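# Lift lettered cube off intact shelf strip and hold

## Task

Remove from the shelf the cube bearing a letter that rests on the strip which is not broken. Until that cube is clear of the shelf, no other strip may be shifted (pulled out or pushed in) by more than a tiny amount, or the task fails. Afterwards keep the cube motionless in the air, well above the table and in front of the shelf. Nothing may be dropped or knocked off the table.

## Robot and tools

Robot: one arm (a Trossen WXAI-type arm) with a two-finger parallel gripper. Its six joints, base outward, are waist, shoulder, elbow, wrist pitch, wrist yaw, wrist roll, followed by the finger gap. The gripper's fingers point along its own +x axis and close along its own y axis. The reported hand position is the point between the finger pads, 3 to 4 cm short of the fingertips.

Scene frame: origin on the table top directly below the arm base, +z up, +y to the left when facing along +x. Positions are in metres, orientation is a quaternion in w,x,y,z order, velocities are in m/s and rad/s. The base may be slightly tilted relative to the table, and the printed hand position grows less accurate at long reach.

Cameras: cam_head_left, cam_head_right (fixed) and cam_wrist (on the hand), each 504x504 pixels, returned in that order. Calibration matrices are provided but may be off by a few degrees and millimetres.

Tools:
- execute_actions(actions): actions is a list of actions, run in order. Each action is a list of 1 to 15 rows and lasts 15 control steps of 1/30 s (0.5 s total). If fewer than 15 rows are given, the last row repeats. Each row is 7 numbers in [-1, 1]: dx, dy, dz, rx, ry, rz, opening. The first six are an offset, expressed in the gripper's own axes, from the gripper pose measured when the action began (for the first action in a call, the last pose reported in this scene). Every row is relative to that same start pose, not to the previous row. Scale: 1.0 equals 0.6 m for dx, dy, dz and 180 degrees for rotation. rx, ry, rz form a single rotation vector. Opening is absolute, not an offset: +1 is fully open (0.088 m), the empty fingers touch near -0.80, and values below that down to -1 close no further. Going from open to shut takes at least 0.5 s. An empty actions list only returns the current state and images.
- move(target, speed, blocking): target is one 7-number row as above, an offset in gripper axes from the pose in this scene's most recent result that shows one, with an absolute opening (sent when the move starts). The gripper follows a straight path lasting 0.5 to 10 s; anything longer is cut off at 10 s. speed is the top path speed in m/s, 0.002 to 0.5, default 0.25; turning is capped at twice that in rad/s. The path does not slow for obstacles, the real gripper can lag, drift or overshoot the speed (especially with the arm nearly straight), and faster or deeper contacts press harder. With blocking=false the result comes after 0.5 s while the arm keeps going; until a result shows the move ended, other moves and execute_actions are refused, so call wait or stop first. The result adds a move: line: done (at rest near target), off_target, moving, held or fault, plus any limits applied (paced = the pose sent was clipped; held = a safety check blocked some steps, after which the arm may move much faster than speed), and the distance from target.
- wait(seconds): 0 to 10; lets time pass with the last command held; returns early if a running move ends.
- stop(): brakes a running move (needs room to brake); fingers keep moving.
- zoom_image(camera, region): region is [x0, y0, x1, y1] in image pixels, top-left origin, at most 504 by 504.
- show_instructions(): shows the scene's reference pages.
- read_manual(section): section "licences" only.
- finished_scene(scene): ends scene 1 or 2 for good after the last command has been held; the goal must hold at that point.

Motion limits: each control step the commanded pose is clipped to within 70 mm and 16 degrees of the measured pose, so a far target may need several actions; after an action the arm goes at most to the last clipped pose. Position is favoured over orientation when both cannot be met. Joint friction can leave the gripper short or slightly tilted, and tiny moves may not happen; check the reported pose after each step and correct tilt. Hand target in a result is where the controller is currently driving. A pose unreachable line means the clearance check altered or blocked the command.

Result lines: state (pose and velocities), Joint positions and Joint velocities (rad, rad/s; finger gap in m), grip_measured (finger opening on the command scale), grip_effort_n (motor effort in newtons at the motor; negative closes; it lingers after motion and saturates near 83 N). Joint ranges: waist -3.054 to 3.054, shoulder 0 to 3.142, elbow 0 to 2.356, wrist pitch and wrist yaw -1.571 to 1.571, wrist roll -3.142 to 3.142.

Gripping: to hold something, command an opening lower than grip_measured; about 0.07 lower gives a firm grip, less gives a lighter one. Readings can be off by around 1 mm and read narrower while squeezing. Pads push roughly 34 to 49 N each, and harder for an instant on first contact.

Things to avoid: contact torque reaching a joint's load limit (waist 16.8, shoulder 20.8, elbow 20.8, wrist pitch 5.49, wrist yaw 5.47, wrist roll 5.13 N m, held weight included) freezes the arm for 10 s and drops the rest of the call. Holding loads heats motors: MOTOR HOT appears from 50 °C, and at 95 °C an OVER-TEMPERATURE FAULT holds the arm, possibly cutting power so the arm goes limp. Do not drop the cube, slam or strongly push anything, disturb the other strips, or send objects off the table. A loose object may occasionally get a brief push from outside. The simulation keeps running while you compose replies, with the last command held.

Each tool is called after ">>>" by a JSON object that holds its "name" and its "arguments".

## Session

>>> {"name": "execute_actions", "arguments": {"actions": []}}

Scene clock: 0.00 s.
end_effector_position=(-0.0082, +0.4419, +0.2991) grip_measured=-0.778 grip_effort_n=n/a end_effector_quat_wxyz=(-0.347, +0.744, +0.440, -0.364) end_effector_velocity=(+0.002, -0.002, +0.000) end_effector_angular_velocity=(-0.009, +0.002, -0.011)
Joint positions: [ 1.737  1.557  0.897  0.375  0.539 -1.952  0.001]
Joint velocities: [-0.002 -0.007  0.002 -0.022  0.007  0.007 -0.   ]
Heat: hottest shoulder 29 °C (+0.0 °C/min).
Hand target: -0.008, +0.442, +0.299; -0.347, +0.744, +0.440, -0.364
camera_calibration (this result's frames):
cam_wrist: T_world_to_cam=[[-0.397983, 0.369044, 0.839891, -0.409402], [0.696844, -0.473845, 0.538405, 0.0884424], [0.596673, 0.799548, -0.0685841, -0.251839], [0, 0, 0, 1]] pos_world=[-0.0743002, 0.394353, 0.278963]

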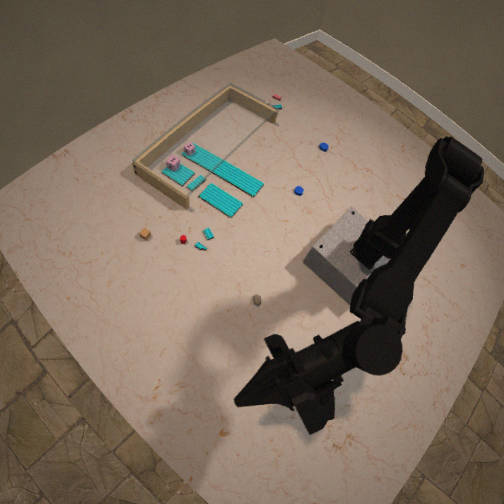

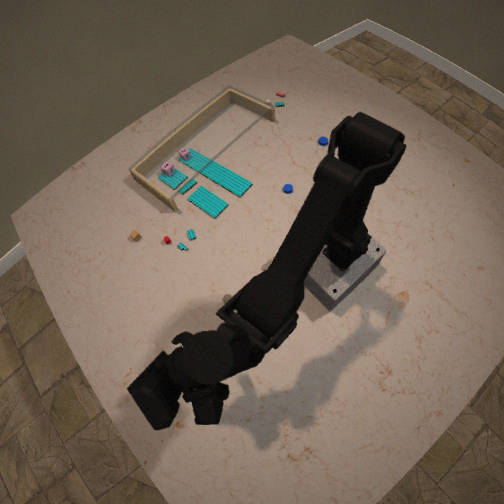

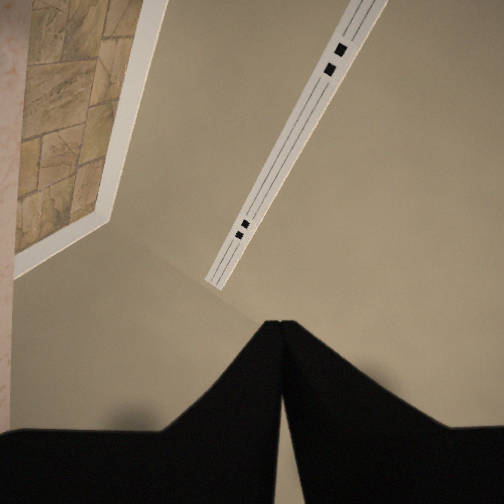

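>>> {"name": "zoom_image", "arguments": {"camera": "cam_head_left", "region": [125, 80, 325, 260]}}

>>> {"name": "zoom_image", "arguments": {"camera": "cam_head_right", "region": [120, 80, 320, 260]}}

>>> {"name": "zoom_image", "arguments": {"camera": "cam_head_left", "region": [155, 130, 275, 230]}}

>>> {"name": "zoom_image", "arguments": {"camera": "cam_head_right", "region": [145, 130, 265, 230]}}

Region (125, 80, 325, 260) of cam_head_left's 504x504 image, scaled by 2.520, with more detail than that image has; it fills the top 454 rows of this view, and the rest is white.

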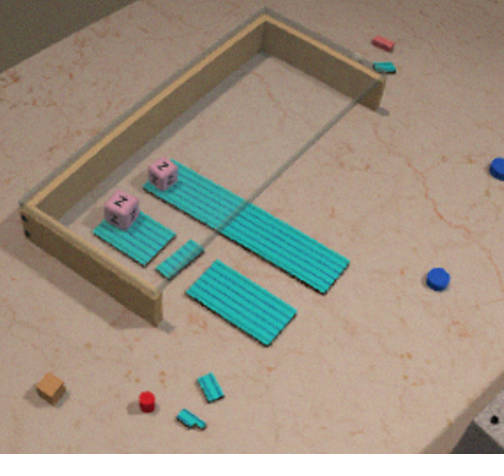

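Region (120, 80, 320, 260) of cam_head_right's 504x504 image, scaled by 2.520, with more detail than that image has; it fills the top 454 rows of this view, and the rest is white.

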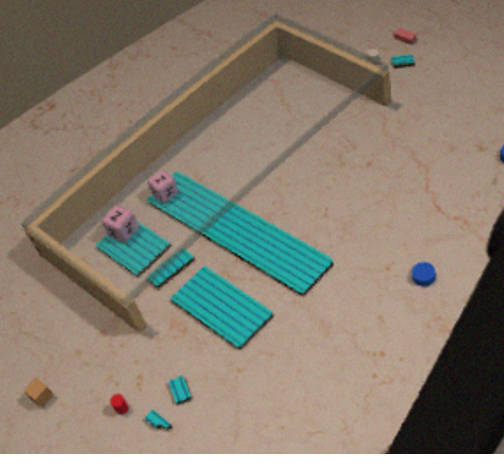

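Region (155, 130, 275, 230) of cam_head_left's 504x504 image, scaled by 4.200, with more detail than that image has.

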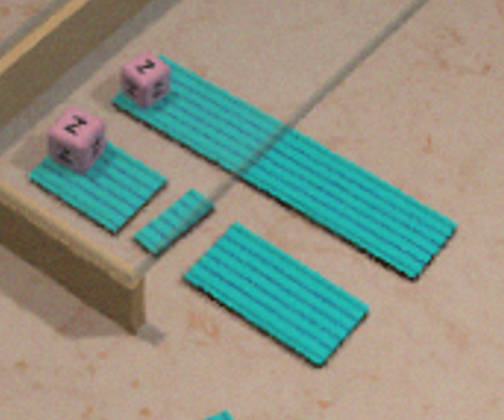

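Region (145, 130, 265, 230) of cam_head_right's 504x504 image, scaled by 4.200, with more detail than that image has.

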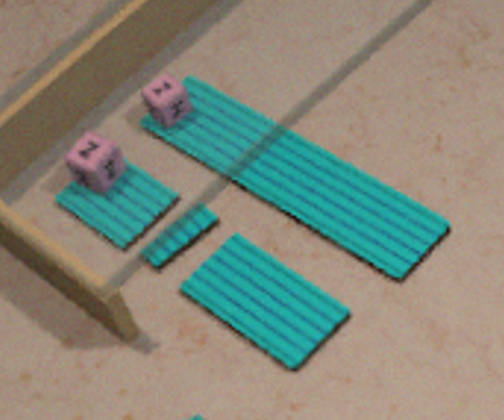

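>>> {"name": "move", "arguments": {"target": [-0.3633, 0.6887, -0.5567, 0.7308, 0.4551, 0.3591, 0.85], "speed": 0.45}}

Scene clock: 119.93 s.
end_effector_position=(+0.3610, +0.0251, +0.1737) grip_measured=+0.848 grip_effort_n=12.3 end_effector_quat_wxyz=(+0.694, -0.151, +0.687, +0.155) end_effector_velocity=(-0.002, -0.001, +0.001) end_effector_angular_velocity=(+0.020, +0.028, -0.019)
Joint positions: [ 0.042  1.934  1.5   -1.133 -0.005 -0.367  0.081]
Joint velocities: [-0.012  0.012  0.022 -0.037 -0.022  0.007 -0.   ]
Heat: hottest shoulder 33 °C (+0.0 °C/min).
Hand target: +0.362, +0.025, +0.170; +0.690, -0.146, +0.692, +0.155
Off the commanded pose: 0.005 m, 1 deg.
move: done
camera_calibration (this result's frames):
cam_wrist: T_world_to_cam=[[0.416384, -0.909189, -0.000806385, -0.119154], [-0.865845, -0.396804, 0.304729, 0.303998], [-0.277376, -0.126186, -0.952439, 0.34481], [0, 0, 0, 1]] pos_world=[0.408471, 0.0558039, 0.235677]

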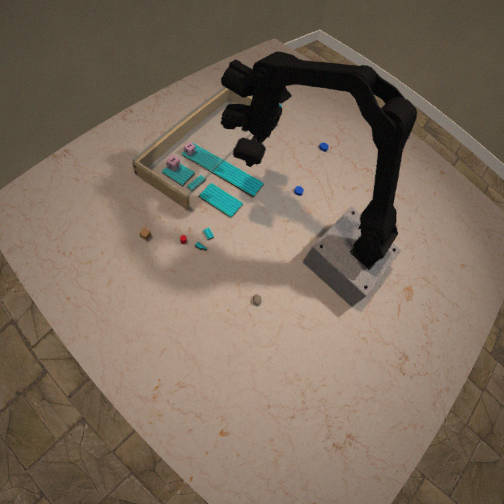

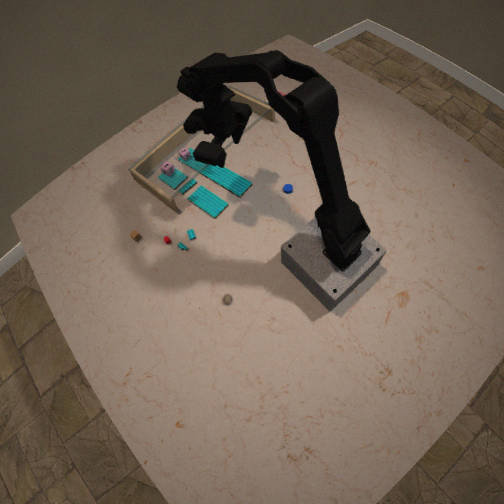

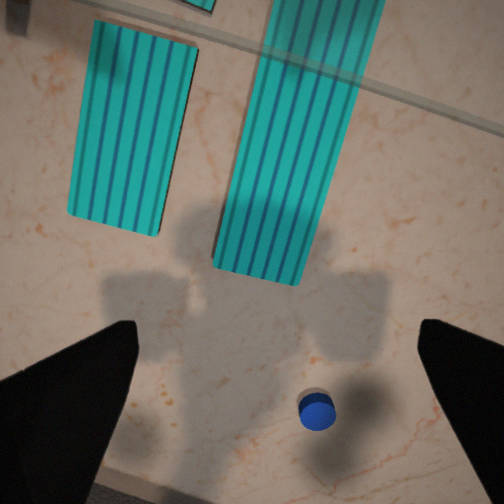

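>>> {"name": "zoom_image", "arguments": {"camera": "cam_wrist", "region": [150, 40, 402, 292]}}

Region (150, 40, 402, 292) of cam_wrist's 504x504 image, scaled by 2.000, with more detail than that image has.

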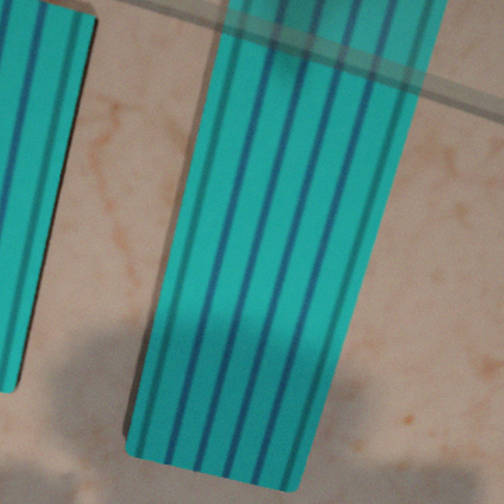

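>>> {"name": "move", "arguments": {"target": [0.2132, -0.0148, 0.0335, 0.0778, 0.0033, -0.0011, 0.85], "speed": 0.12}}

Scene clock: 168.47 s.
end_effector_position=(+0.3894, +0.0267, +0.0552) grip_measured=+0.848 grip_effort_n=13.3 end_effector_quat_wxyz=(+0.712, -0.067, +0.695, +0.070) end_effector_velocity=(+0.003, +0.003, -0.003) end_effector_angular_velocity=(+0.023, -0.011, -0.009)
Joint positions: [ 0.041  2.19   1.383 -0.745 -0.003 -0.127  0.081]
Joint velocities: [-0.002  0.007 -0.002  0.022 -0.022  0.007 -0.   ]
Heat: hottest shoulder 34 °C (+0.0 °C/min).
Hand target: +0.385, +0.026, +0.046; +0.704, -0.067, +0.704, +0.068
Off the commanded pose: 0.011 m, 1 deg.
move: off_target
camera_calibration (this result's frames):
cam_wrist: T_world_to_cam=[[0.187223, -0.982317, 0.000772827, -0.0385608], [-0.939437, -0.17882, 0.292373, 0.388791], [-0.287065, -0.055465, -0.956304, 0.242095], [0, 0, 0, 1]] pos_world=[0.441961, 0.0450725, 0.117874]

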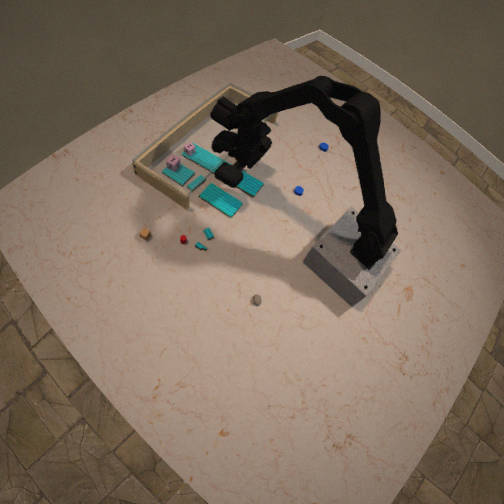

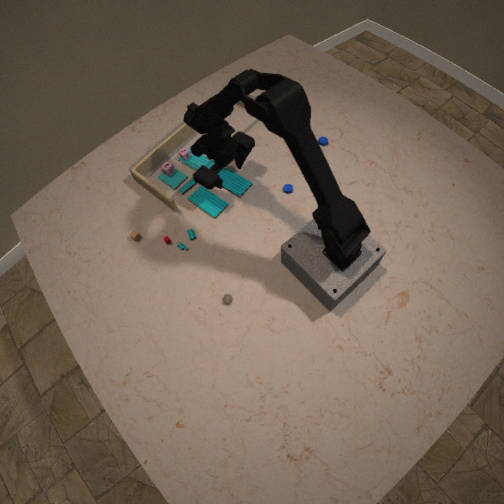

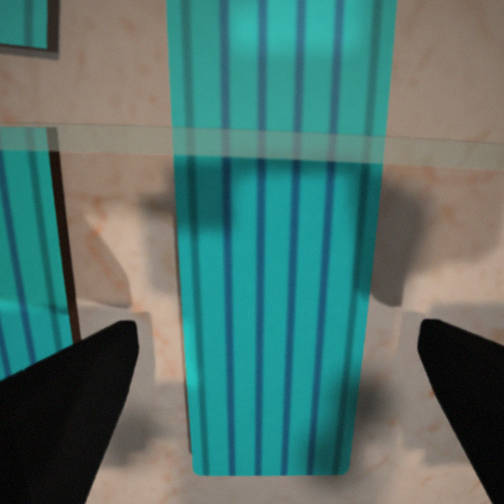

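>>> {"name": "zoom_image", "arguments": {"camera": "cam_wrist", "region": [120, 220, 440, 490]}}

Region (120, 220, 440, 490) of cam_wrist's 504x504 image, scaled by 1.575, with more detail than that image has; it fills the top 425 rows of this view, and the rest is white.

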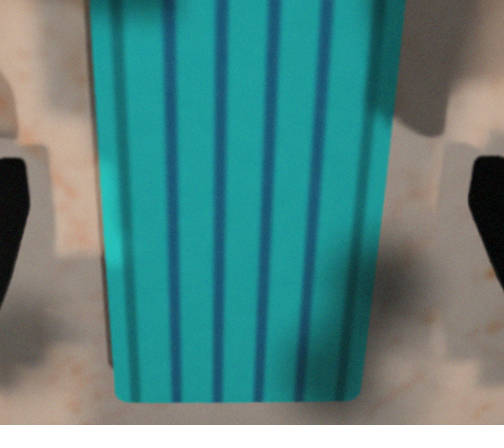

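>>> {"name": "move", "arguments": {"target": [0.0328, 0.002, -0.009, 0.0, 0.0076, -0.001, 0.7], "speed": 0.03}}

Scene clock: 183.03 s.
end_effector_position=(+0.3904, +0.0269, +0.0446) grip_measured=+0.702 grip_effort_n=-12.8 end_effector_quat_wxyz=(+0.713, -0.068, +0.694, +0.069) end_effector_velocity=(+0.001, +0.002, +0.000) end_effector_angular_velocity=(+0.023, -0.006, -0.009)
Joint positions: [ 0.043  2.213  1.373 -0.708 -0.    -0.126  0.073]
Joint velocities: [-0.002 -0.002 -0.002  0.007 -0.022  0.007 -0.   ]
Heat: hottest shoulder 34 °C (+0.0 °C/min).
Hand target: +0.384, +0.027, +0.035; +0.704, -0.069, +0.704, +0.068
Off the commanded pose: 0.011 m, 2 deg.
move: off_target
camera_calibration (this result's frames):
cam_wrist: T_world_to_cam=[[0.187527, -0.982253, 0.0034439, -0.0387956], [-0.940421, -0.178526, 0.289373, 0.393406], [-0.283623, -0.0575039, -0.95721, 0.23109], [0, 0, 0, 1]] pos_world=[0.442785, 0.0454144, 0.107494]

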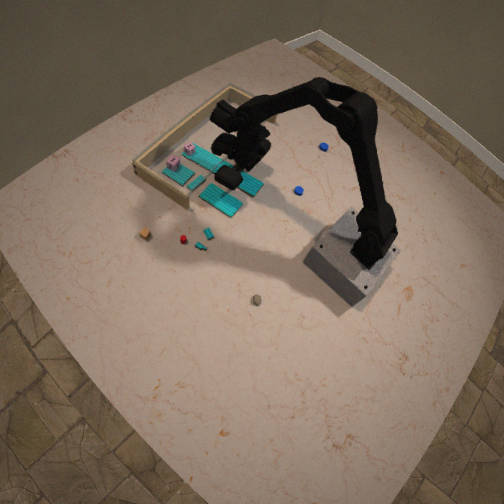

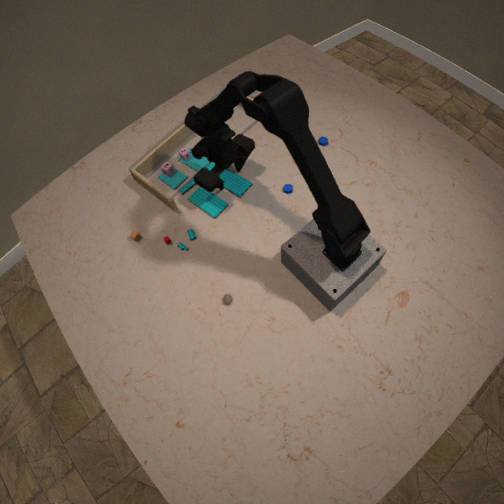

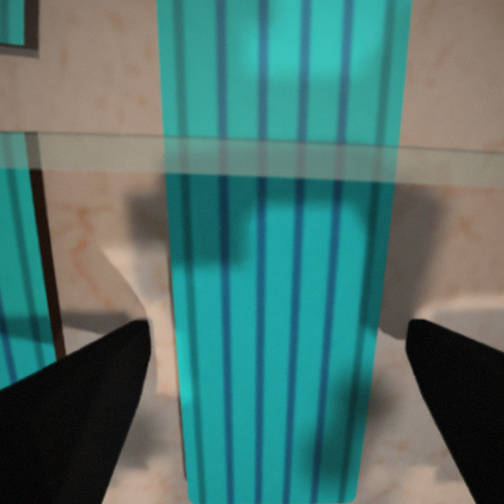

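>>> {"name": "zoom_image", "arguments": {"camera": "cam_wrist", "region": [120, 220, 440, 400]}}

Region (120, 220, 440, 400) of cam_wrist's 504x504 image, scaled by 1.575, with more detail than that image has; it fills the top 284 rows of this view, and the rest is white.

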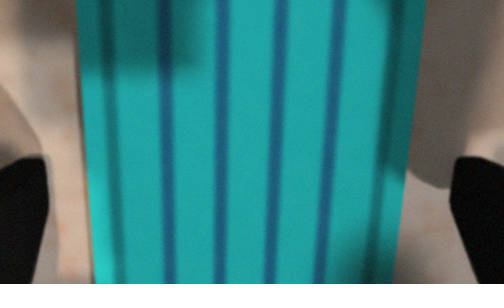

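>>> {"name": "execute_actions", "arguments": {"actions": [[[0.012,0.001,-0.008,0,0.007,0,0.62],[0.012,0.001,-0.008,0,0.007,0,0.55],[0.012,0.001,-0.008,0,0.007,0,0.49],[0.012,0.001,-0.008,0,0.007,0,0.44],[0.012,0.001,-0.008,0,0.007,0,0.40],[0.012,0.001,-0.008,0,0.007,0,0.38],[0.012,0.001,-0.008,0,0.007,0,0.36],[0.012,0.001,-0.008,0,0.007,0,0.345],[0.012,0.001,-0.008,0,0.007,0,0.33],[0.012,0.001,-0.008,0,0.007,0,0.315],[0.012,0.001,-0.008,0,0.007,0,0.30],[0.012,0.001,-0.008,0,0.007,0,0.28],[0.012,0.001,-0.008,0,0.007,0,0.26],[0.012,0.001,-0.008,0,0.007,0,0.24],[0.012,0.001,-0.008,0,0.007,0,0.22]]]}}

>>> {"name": "wait", "arguments": {"seconds": 0.3}}

Scene clock: 195.83 s.
end_effector_position=(+0.3904, +0.0269, +0.0445) grip_measured=+0.291 grip_effort_n=-54.2 end_effector_quat_wxyz=(+0.713, -0.068, +0.694, +0.069) end_effector_velocity=(-0.000, +0.002, +0.001) end_effector_angular_velocity=(+0.007, +0.003, +0.025)
Joint positions: [ 0.043  2.213  1.373 -0.708 -0.    -0.126  0.053]
Joint velocities: [ 0.002 -0.002  0.002 -0.007 -0.007 -0.022 -0.026]
Heat: hottest shoulder 35 °C (+1.0 °C/min).
Hand target: +0.386, +0.027, +0.037; +0.705, -0.069, +0.702, +0.068
Off the commanded pose: 0.009 m, 1 deg.
camera_calibration (this result's frames):
cam_wrist: T_world_to_cam=[[0.187527, -0.982253, 0.0034439, -0.0387981], [-0.940421, -0.178526, 0.289373, 0.393472], [-0.283623, -0.0575039, -0.95721, 0.230964], [0, 0, 0, 1]] pos_world=[0.442811, 0.0454166, 0.107355]

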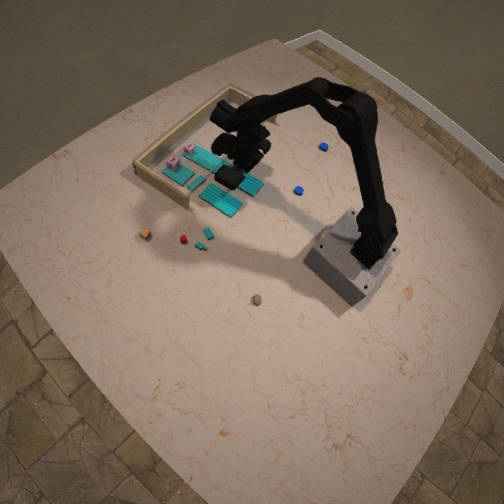

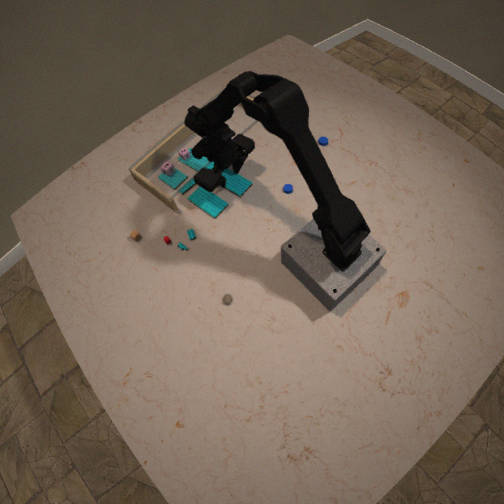

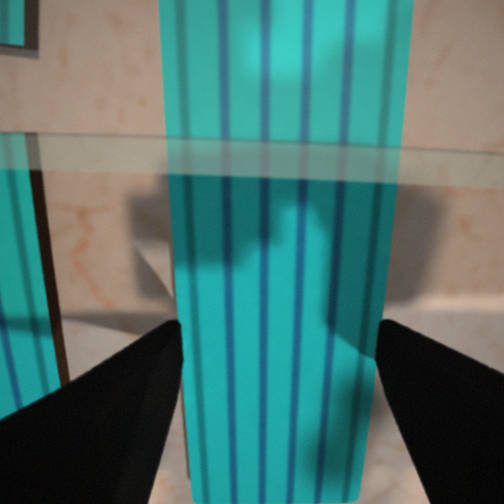

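Scene clock: 196.13 s.
end_effector_position=(+0.3904, +0.0269, +0.0445) grip_measured=+0.252 grip_effort_n=-83.5 end_effector_quat_wxyz=(+0.713, -0.068, +0.694, +0.069) end_effector_velocity=(-0.000, +0.000, +0.001) end_effector_angular_velocity=(+0.007, +0.003, -0.010)
Joint positions: [ 0.043  2.213  1.373 -0.708 -0.    -0.126  0.051]
Joint velocities: [-0.002 -0.002  0.002 -0.007 -0.007  0.007 -0.   ]
Heat: hottest shoulder 35 °C (+1.0 °C/min).
Hand target: +0.386, +0.027, +0.037; +0.705, -0.069, +0.702, +0.068
Off the commanded pose: 0.009 m, 1 deg.
wait: 0.30 s; at rest by 0.27 s
camera_calibration (this result's frames):
cam_wrist: T_world_to_cam=[[0.187527, -0.982253, 0.0034439, -0.0387981], [-0.940421, -0.178526, 0.289373, 0.393472], [-0.283623, -0.0575039, -0.95721, 0.230964], [0, 0, 0, 1]] pos_world=[0.442811, 0.0454166, 0.107355]

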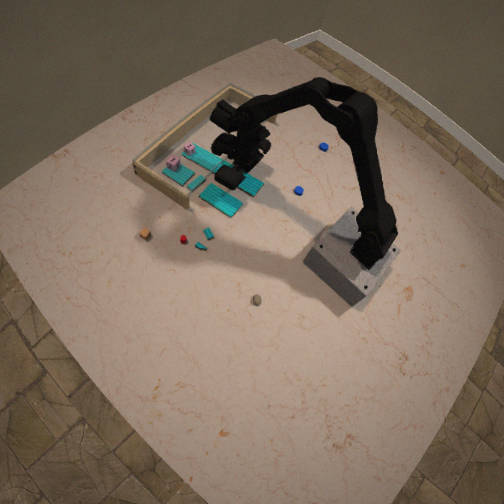

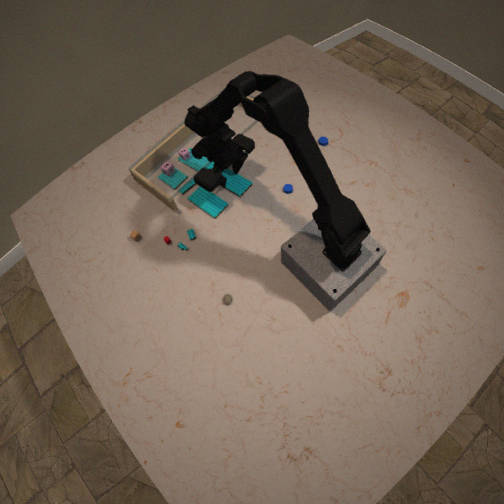

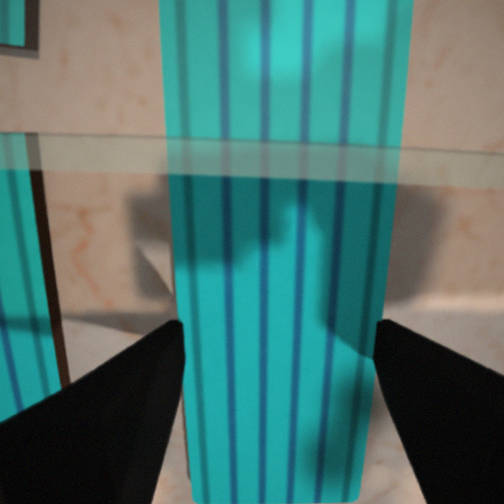

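>>> {"name": "move", "arguments": {"target": [-0.0053, 0.0, -0.295, 0.0, 0.0, 0.0, 0.2], "speed": 0.09}}

Scene clock: 208.50 s.
end_effector_position=(+0.2193, -0.0076, +0.0415) grip_measured=+0.252 grip_effort_n=-83.5 end_effector_quat_wxyz=(+0.712, -0.068, +0.695, +0.068) end_effector_velocity=(-0.005, -0.000, +0.002) end_effector_angular_velocity=(+0.007, +0.002, +0.000)
Joint positions: [-0.061  1.703  0.579 -0.427 -0.    -0.229  0.051]
Joint velocities: [-0.007 -0.022 -0.017 -0.007 -0.007 -0.007 -0.   ]
Heat: hottest shoulder 35 °C (+1.0 °C/min).
Hand target: +0.217, -0.008, +0.042; +0.713, -0.068, +0.694, +0.069
Off the commanded pose: 0.003 m, 0 deg.
move: done
camera_calibration (this result's frames):
cam_wrist: T_world_to_cam=[[0.186758, -0.982392, 0.00527883, -0.0404664], [-0.94003, -0.177138, 0.291487, 0.227125], [-0.28542, -0.0593997, -0.95656, 0.177913], [0, 0, 0, 1]] pos_world=[0.271842, 0.0110467, 0.104194]

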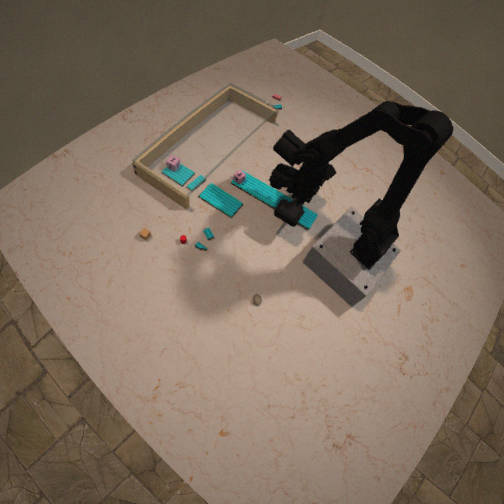

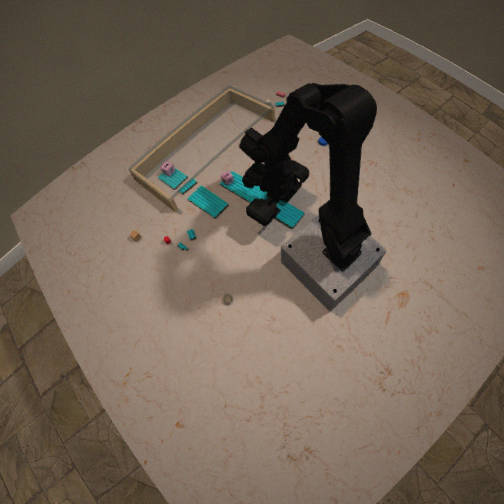

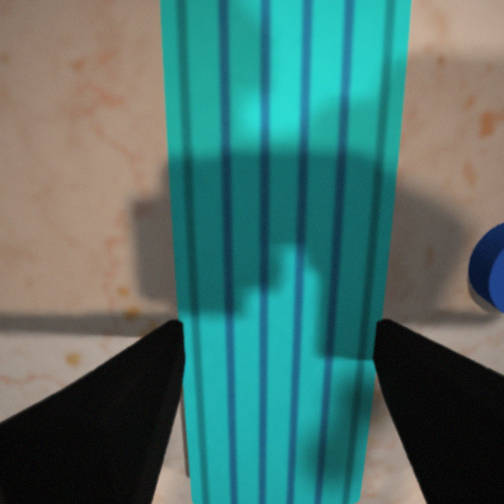

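>>> {"name": "zoom_image", "arguments": {"camera": "cam_head_left", "region": [180, 130, 330, 250]}}

Region (180, 130, 330, 250) of cam_head_left's 504x504 image, scaled by 3.360, with more detail than that image has; it fills the top 403 rows of this view, and the rest is white.

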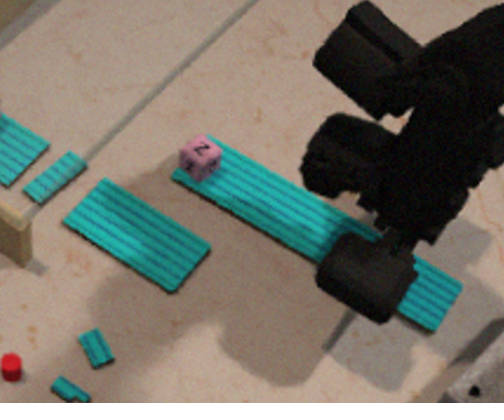

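>>> {"name": "execute_actions", "arguments": {"actions": [[[0,0,0,0,0,0,0.26],[0,0,0,0,0,0,0.285],[0,0,0,0,0,0,0.31],[0,0,0,0,0,0,0.335],[0,0,0,0,0,0,0.37],[0,0,0,0,0,0,0.42],[0,0,0,0,0,0,0.48],[0,0,0,0,0,0,0.54],[0,0,0,0,0,0,0.6],[0,0,0,0,0,0,0.6],[0,0,0,0,0,0,0.6],[-0.001,0,0,0,0,0,0.6],[-0.003,0,0,0,0.001,0,0.6],[-0.005,0,0,0,0.002,0,0.6],[-0.008,0,0,0,0.003,0,0.6]],[[-0.010,0,0,0,0.003,0,0.6],[-0.014,0,0.001,0,0.004,0,0.6],[-0.018,0,0.002,0,0.005,0,0.6],[-0.023,0,0.003,0,0.006,0,0.6],[-0.028,0,0.005,0,0.007,0,0.6],[-0.033,0,0.007,0,0.008,0,0.6],[-0.038,0,0.010,0,0.008,0,0.6],[-0.042,0,0.013,0,0.008,0,0.6],[-0.046,0,0.017,0,0.008,0,0.6],[-0.050,0,0.021,0,0.008,0,0.6],[-0.053,0,0.026,0,0.008,0,0.6],[-0.056,0,0.031,0,0.008,0,0.6],[-0.059,0,0.037,0,0.008,0,0.6],[-0.062,0,0.043,0,0.008,0,0.6],[-0.064,0,0.050,0,0.008,0,0.6]],[[-0.010,0,0.026,0,0,0,0.6],[-0.012,0,0.034,0,0,0,0.6],[-0.014,0,0.042,0,0,0,0.6],[-0.016,0,0.050,0,0,0,0.6],[-0.017,0,0.058,0,0,0,0.6],[-0.018,0,0.066,0,0,0,0.6],[-0.019,0,0.074,0,0,0,0.6],[-0.020,0,0.082,0,0,0,0.6],[-0.021,0,0.090,0,0,0,0.6],[-0.022,0,0.098,0,0,0,0.6],[-0.023,0,0.106,0,0,0,0.6],[-0.024,0,0.114,0,0,0,0.6],[-0.025,0,0.122,0,0,0,0.6],[-0.026,0,0.130,0,0,0,0.6],[-0.027,0,0.138,0,0,0,0.6]],[[-0.004,0.001,0.030,0,0,0,0.6],[-0.005,0.002,0.038,0,0,0,0.6],[-0.006,0.003,0.046,0,0,0,0.6],[-0.007,0.004,0.054,0,0,0,0.6],[-0.008,0.005,0.061,0,0,0,0.6],[-0.009,0.006,0.068,0,0,0,0.6],[-0.010,0.007,0.075,0,0,0,0.6],[-0.011,0.008,0.081,0,0,0,0.6],[-0.012,0.009,0.087,0,0,0,0.6],[-0.012,0.010,0.092,0,0,0,0.6],[-0.012,0.011,0.096,0,0,0,0.6],[-0.012,0.012,0.099,0,0,0,0.6],[-0.012,0.012,0.102,0,0,0,0.6],[-0.012,0.012,0.104,0,0,0,0.6],[-0.012,0.012,0.105,0,0,0,0.6]]]}}

>>> {"name": "wait", "arguments": {"seconds": 0.4}}

Scene clock: 238.03 s.
end_effector_position=(+0.3529, +0.0258, +0.1015) grip_measured=+0.598 grip_effort_n=13.3 end_effector_quat_wxyz=(+0.711, -0.069, +0.697, +0.070) end_effector_velocity=(+0.051, +0.022, +0.003) end_effector_angular_velocity=(+0.021, +0.024, +0.005)
Joint positions: [ 0.047  1.985  1.269 -0.839  0.001 -0.123  0.068]
Joint velocities: [ 0.042  0.188  0.291 -0.125 -0.022  0.037 -0.   ]
Heat: hottest shoulder 34 °C (+0.0 °C/min).
Hand target: +0.358, +0.028, +0.098; +0.705, -0.068, +0.702, +0.069
Off the commanded pose: 0.007 m, 1 deg.
camera_calibration (this result's frames):
cam_wrist: T_world_to_cam=[[0.189786, -0.981818, 0.00377052, -0.0338866], [-0.938145, -0.180208, 0.295651, 0.340096], [-0.289596, -0.0596475, -0.955289, 0.276813], [0, 0, 0, 1]] pos_world=[0.405655, 0.0445288, 0.164015]

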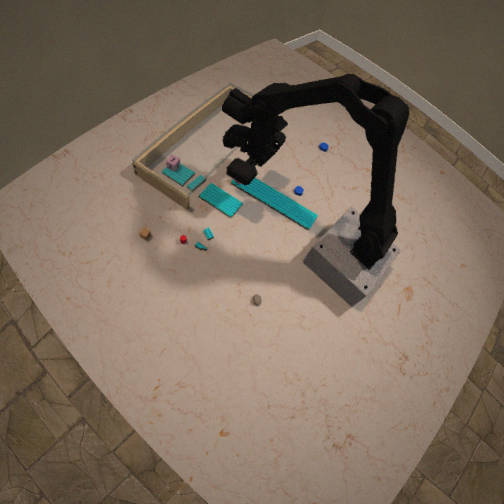

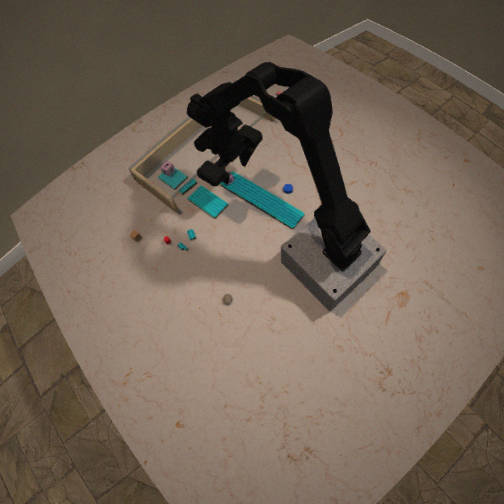

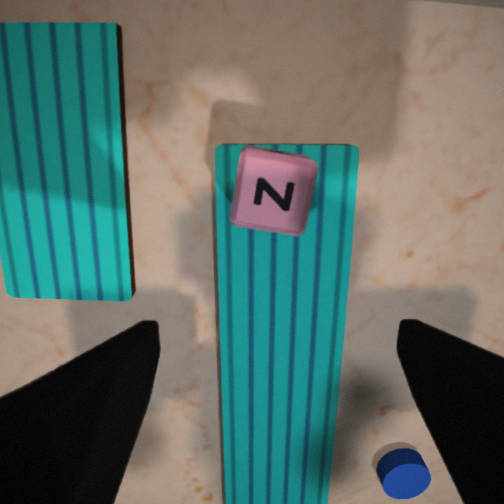

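Scene clock: 238.43 s.
end_effector_position=(+0.3577, +0.0271, +0.1016) grip_measured=+0.598 grip_effort_n=14.2 end_effector_quat_wxyz=(+0.710, -0.069, +0.698, +0.069) end_effector_velocity=(-0.001, +0.002, -0.000) end_effector_angular_velocity=(+0.007, +0.008, +0.010)
Joint positions: [ 0.05   2.004  1.298 -0.852  0.001 -0.119  0.068]
Joint velocities: [ 0.002  0.002  0.002 -0.007 -0.007 -0.007 -0.   ]
Heat: hottest shoulder 34 °C (+0.0 °C/min).
Hand target: +0.358, +0.028, +0.098; +0.705, -0.068, +0.702, +0.069
Off the commanded pose: 0.004 m, 1 deg.
wait: 0.40 s; at rest by 0.27 s
camera_calibration (this result's frames):
cam_wrist: T_world_to_cam=[[0.188309, -0.982104, 0.00326624, -0.0329177], [-0.937284, -0.17872, 0.299262, 0.344062], [-0.293323, -0.0594152, -0.954165, 0.279565], [0, 0, 0, 1]] pos_world=[0.410686, 0.0457726, 0.163894]

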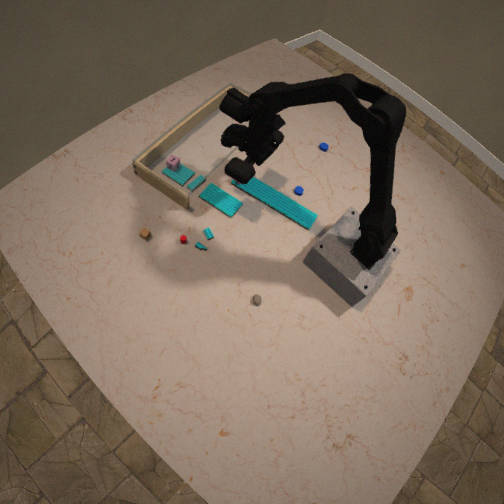

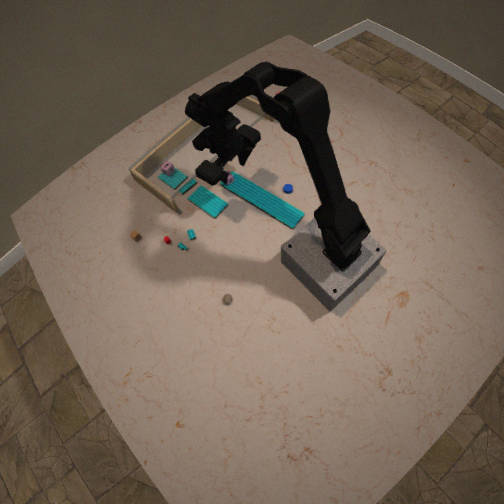

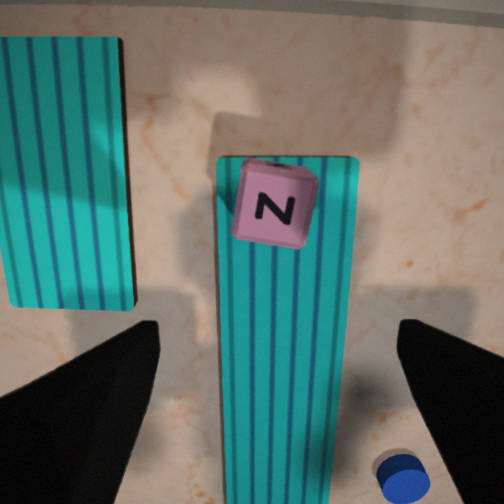

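>>> {"name": "zoom_image", "arguments": {"camera": "cam_wrist", "region": [200, 140, 370, 270]}}

Region (200, 140, 370, 270) of cam_wrist's 504x504 image, scaled by 2.965, with more detail than that image has; it fills the top 385 rows of this view, and the rest is white.

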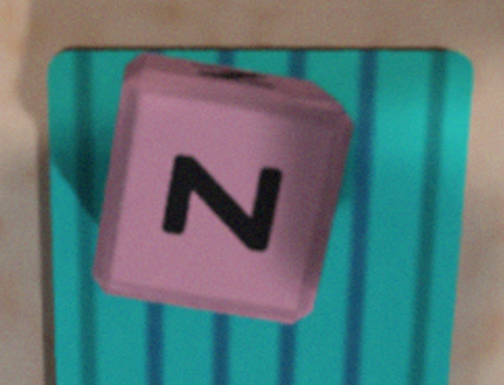

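>>> {"name": "move", "arguments": {"target": [0.0918, 0.0031, 0.0508, 0.0586, 0.0051, 0.0005, 0.22], "speed": 0.08}}

Scene clock: 258.57 s.
end_effector_position=(+0.3879, +0.0337, +0.0527) grip_measured=+0.222 grip_effort_n=-12.3 end_effector_quat_wxyz=(+0.710, -0.004, +0.704, +0.005) end_effector_velocity=(+0.000, -0.004, -0.001) end_effector_angular_velocity=(-0.008, +0.007, -0.015)
Joint positions: [ 0.061  2.201  1.391 -0.756  0.001  0.074  0.05 ]
Joint velocities: [-0.007  0.007  0.007 -0.007  0.007  0.007  0.   ]
Heat: hottest shoulder 34 °C (-1.0 °C/min).
Hand target: +0.388, +0.035, +0.047; +0.707, -0.003, +0.707, +0.005
Off the commanded pose: 0.006 m, 1 deg.
move: done
camera_calibration (this result's frames):
cam_wrist: T_world_to_cam=[[0.00713942, -0.999974, 0.000697995, 0.0390186], [-0.952019, -0.00658346, 0.305968, 0.387718], [-0.305956, -0.00284894, -0.952041, 0.24505], [0, 0, 0, 1]] pos_world=[0.44381, 0.0422682, 0.114641]

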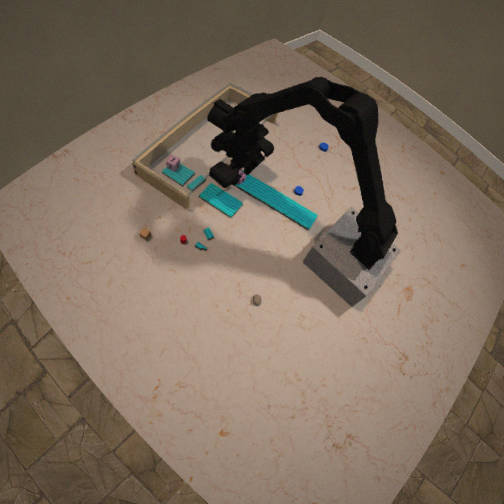

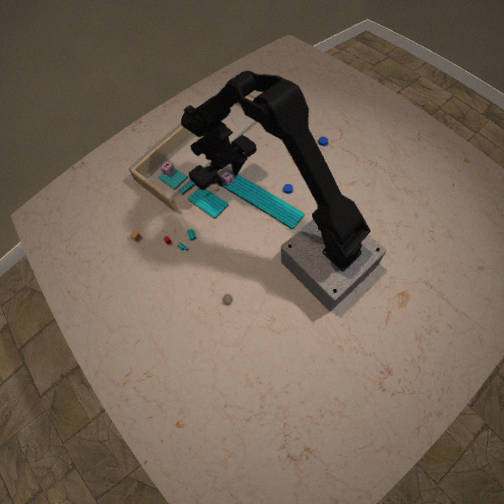

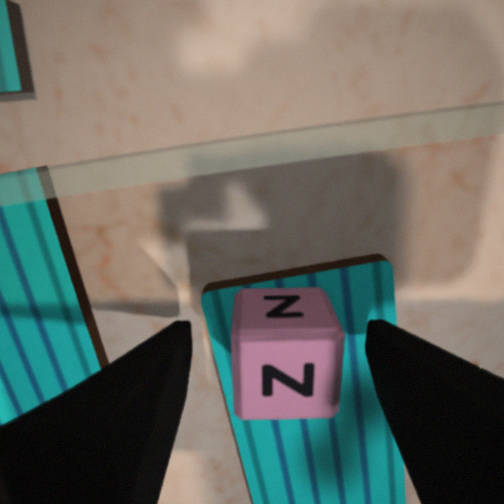

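>>> {"name": "execute_actions", "arguments": {"actions": [[[0,0,0,0,0,0,0.12],[0,0,0,0,0,0,0.03],[0,0,0,0,0,0,-0.05],[0,0,0,0,0,0,-0.12],[0,0,0,0,0,0,-0.17],[0,0,0,0,0,0,-0.20],[0,0,0,0,0,0,-0.225],[0,0,0,0,0,0,-0.245],[0,0,0,0,0,0,-0.265],[0,0,0,0,0,0,-0.285],[0,0,0,0,0,0,-0.305],[0,0,0,0,0,0,-0.325],[0,0,0,0,0,0,-0.35],[0,0,0,0,0,0,-0.375],[0,0,0,0,0,0,-0.40]]]}}

>>> {"name": "wait", "arguments": {"seconds": 0.35}}

Scene clock: 264.63 s.
end_effector_position=(+0.3880, +0.0337, +0.0525) grip_measured=-0.303 grip_effort_n=-83.5 end_effector_quat_wxyz=(+0.710, -0.003, +0.704, +0.005) end_effector_velocity=(-0.005, -0.000, +0.000) end_effector_angular_velocity=(+0.005, +0.023, +0.005)
Joint positions: [ 0.061  2.203  1.392 -0.756  0.001  0.075  0.024]
Joint velocities: [-0.002 -0.002 -0.002 -0.022 -0.007 -0.007 -0.003]
Heat: hottest shoulder 35 °C (+0.0 °C/min).
Hand target: +0.388, +0.034, +0.053; +0.710, -0.004, +0.704, +0.005
Off the commanded pose: 0.000 m, 0 deg.
camera_calibration (this result's frames):
cam_wrist: T_world_to_cam=[[0.00599613, -0.999982, 0.000717981, 0.0394708], [-0.951909, -0.00548793, 0.306332, 0.387802], [-0.306323, -0.00252026, -0.951924, 0.244962], [0, 0, 0, 1]] pos_world=[0.443953, 0.0422157, 0.114361]

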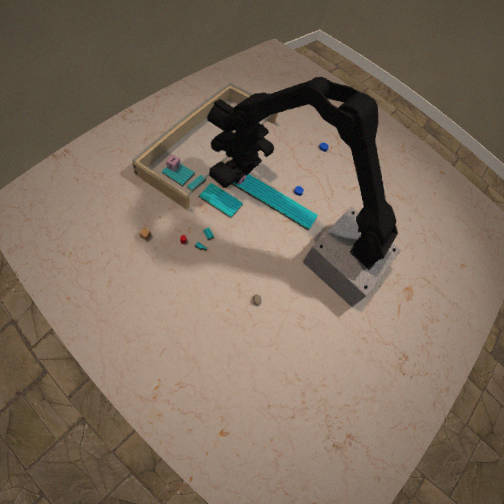

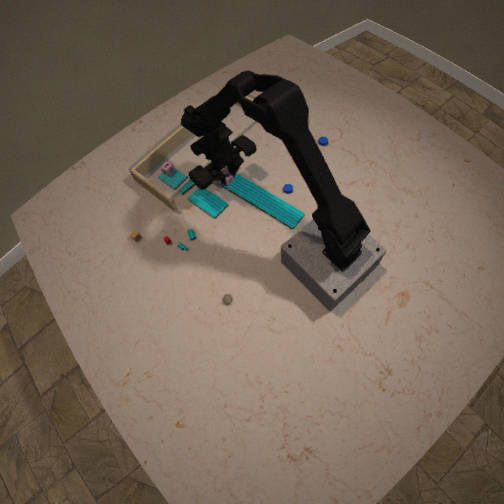

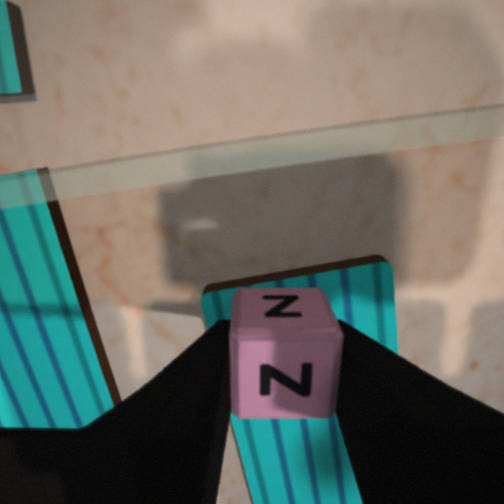

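Scene clock: 265.00 s.
end_effector_position=(+0.3880, +0.0337, +0.0525) grip_measured=-0.303 grip_effort_n=-83.5 end_effector_quat_wxyz=(+0.710, -0.003, +0.704, +0.005) end_effector_velocity=(-0.000, -0.002, +0.001) end_effector_angular_velocity=(+0.007, +0.003, +0.000)
Joint positions: [ 0.061  2.203  1.392 -0.756  0.001  0.075  0.024]
Joint velocities: [-0.007 -0.002  0.002 -0.007 -0.007 -0.007 -0.   ]
Heat: hottest shoulder 35 °C (+0.0 °C/min).
Hand target: +0.388, +0.034, +0.053; +0.710, -0.004, +0.704, +0.005
Off the commanded pose: 0.000 m, 0 deg.
wait: 0.37 s; at rest by 0.17 s
camera_calibration (this result's frames):
cam_wrist: T_world_to_cam=[[0.00599613, -0.999982, 0.000717981, 0.0394708], [-0.951909, -0.00548793, 0.306332, 0.387802], [-0.306323, -0.00252026, -0.951924, 0.244962], [0, 0, 0, 1]] pos_world=[0.443953, 0.0422157, 0.114361]

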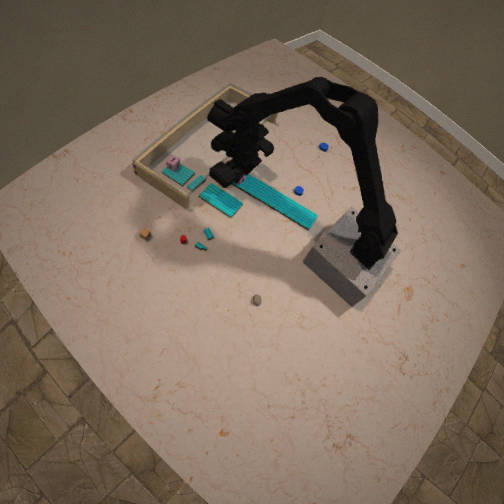

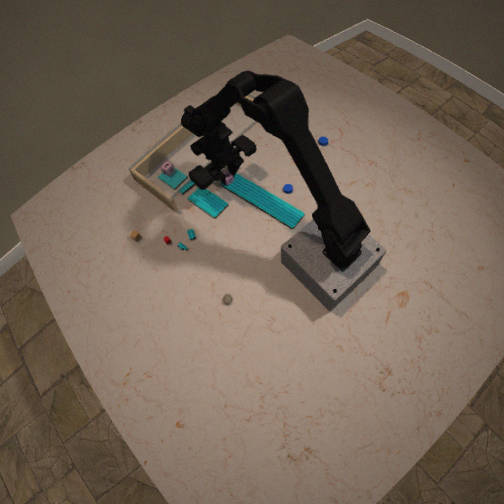

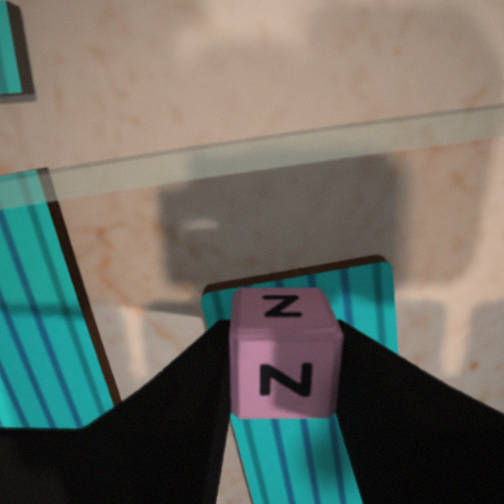

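>>> {"name": "move", "arguments": {"target": [-0.2168, 0.0, -0.0232, 0.0, 0.0, 0.0, -0.4], "speed": 0.14}}

Scene clock: 269.57 s.
end_effector_position=(+0.3704, +0.0327, +0.1767) grip_measured=-0.303 grip_effort_n=-83.5 end_effector_quat_wxyz=(+0.705, -0.004, +0.709, +0.005) end_effector_velocity=(-0.002, +0.000, +0.004) end_effector_angular_velocity=(+0.007, +0.008, +0.005)
Joint positions: [ 0.063  1.981  1.578 -1.177  0.001  0.077  0.024]
Joint velocities: [-0.002 -0.002  0.012 -0.022 -0.007 -0.007 -0.   ]
Heat: hottest shoulder 36 °C (+1.0 °C/min).
Hand target: +0.372, +0.034, +0.182; +0.710, -0.003, +0.704, +0.005
Off the commanded pose: 0.006 m, 1 deg.
move: done
camera_calibration (this result's frames):
cam_wrist: T_world_to_cam=[[0.00642524, -0.999978, 0.00187416, 0.0381886], [-0.947506, -0.00548893, 0.31969, 0.328991], [-0.319672, -0.00382987, -0.94752, 0.362037], [0, 0, 0, 1]] pos_world=[0.427209, 0.0413801, 0.237791]

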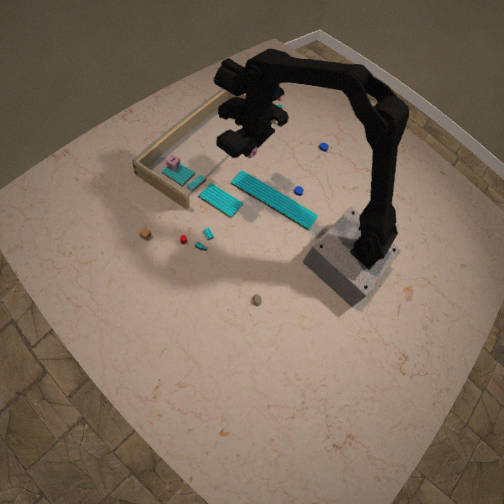

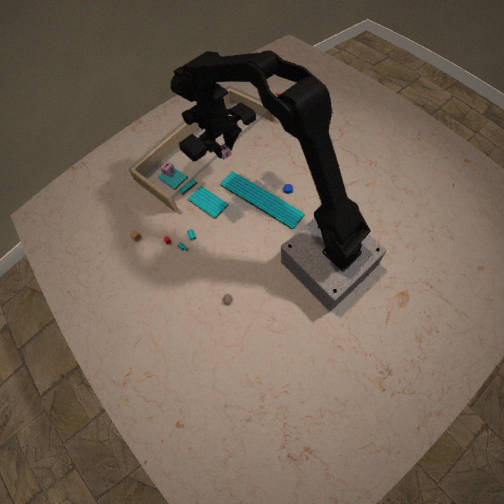

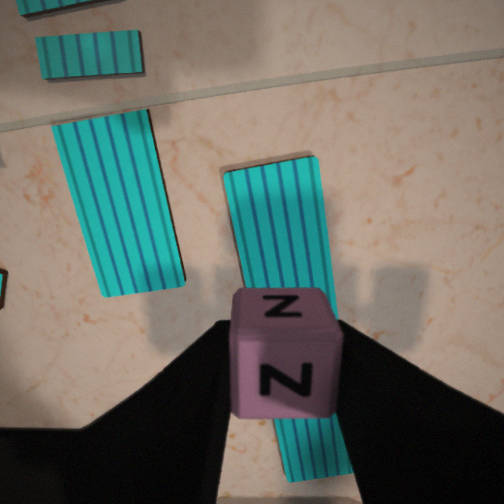

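>>> {"name": "finished_scene", "arguments": {"scene": 2}}

The scene is finished: the task was done.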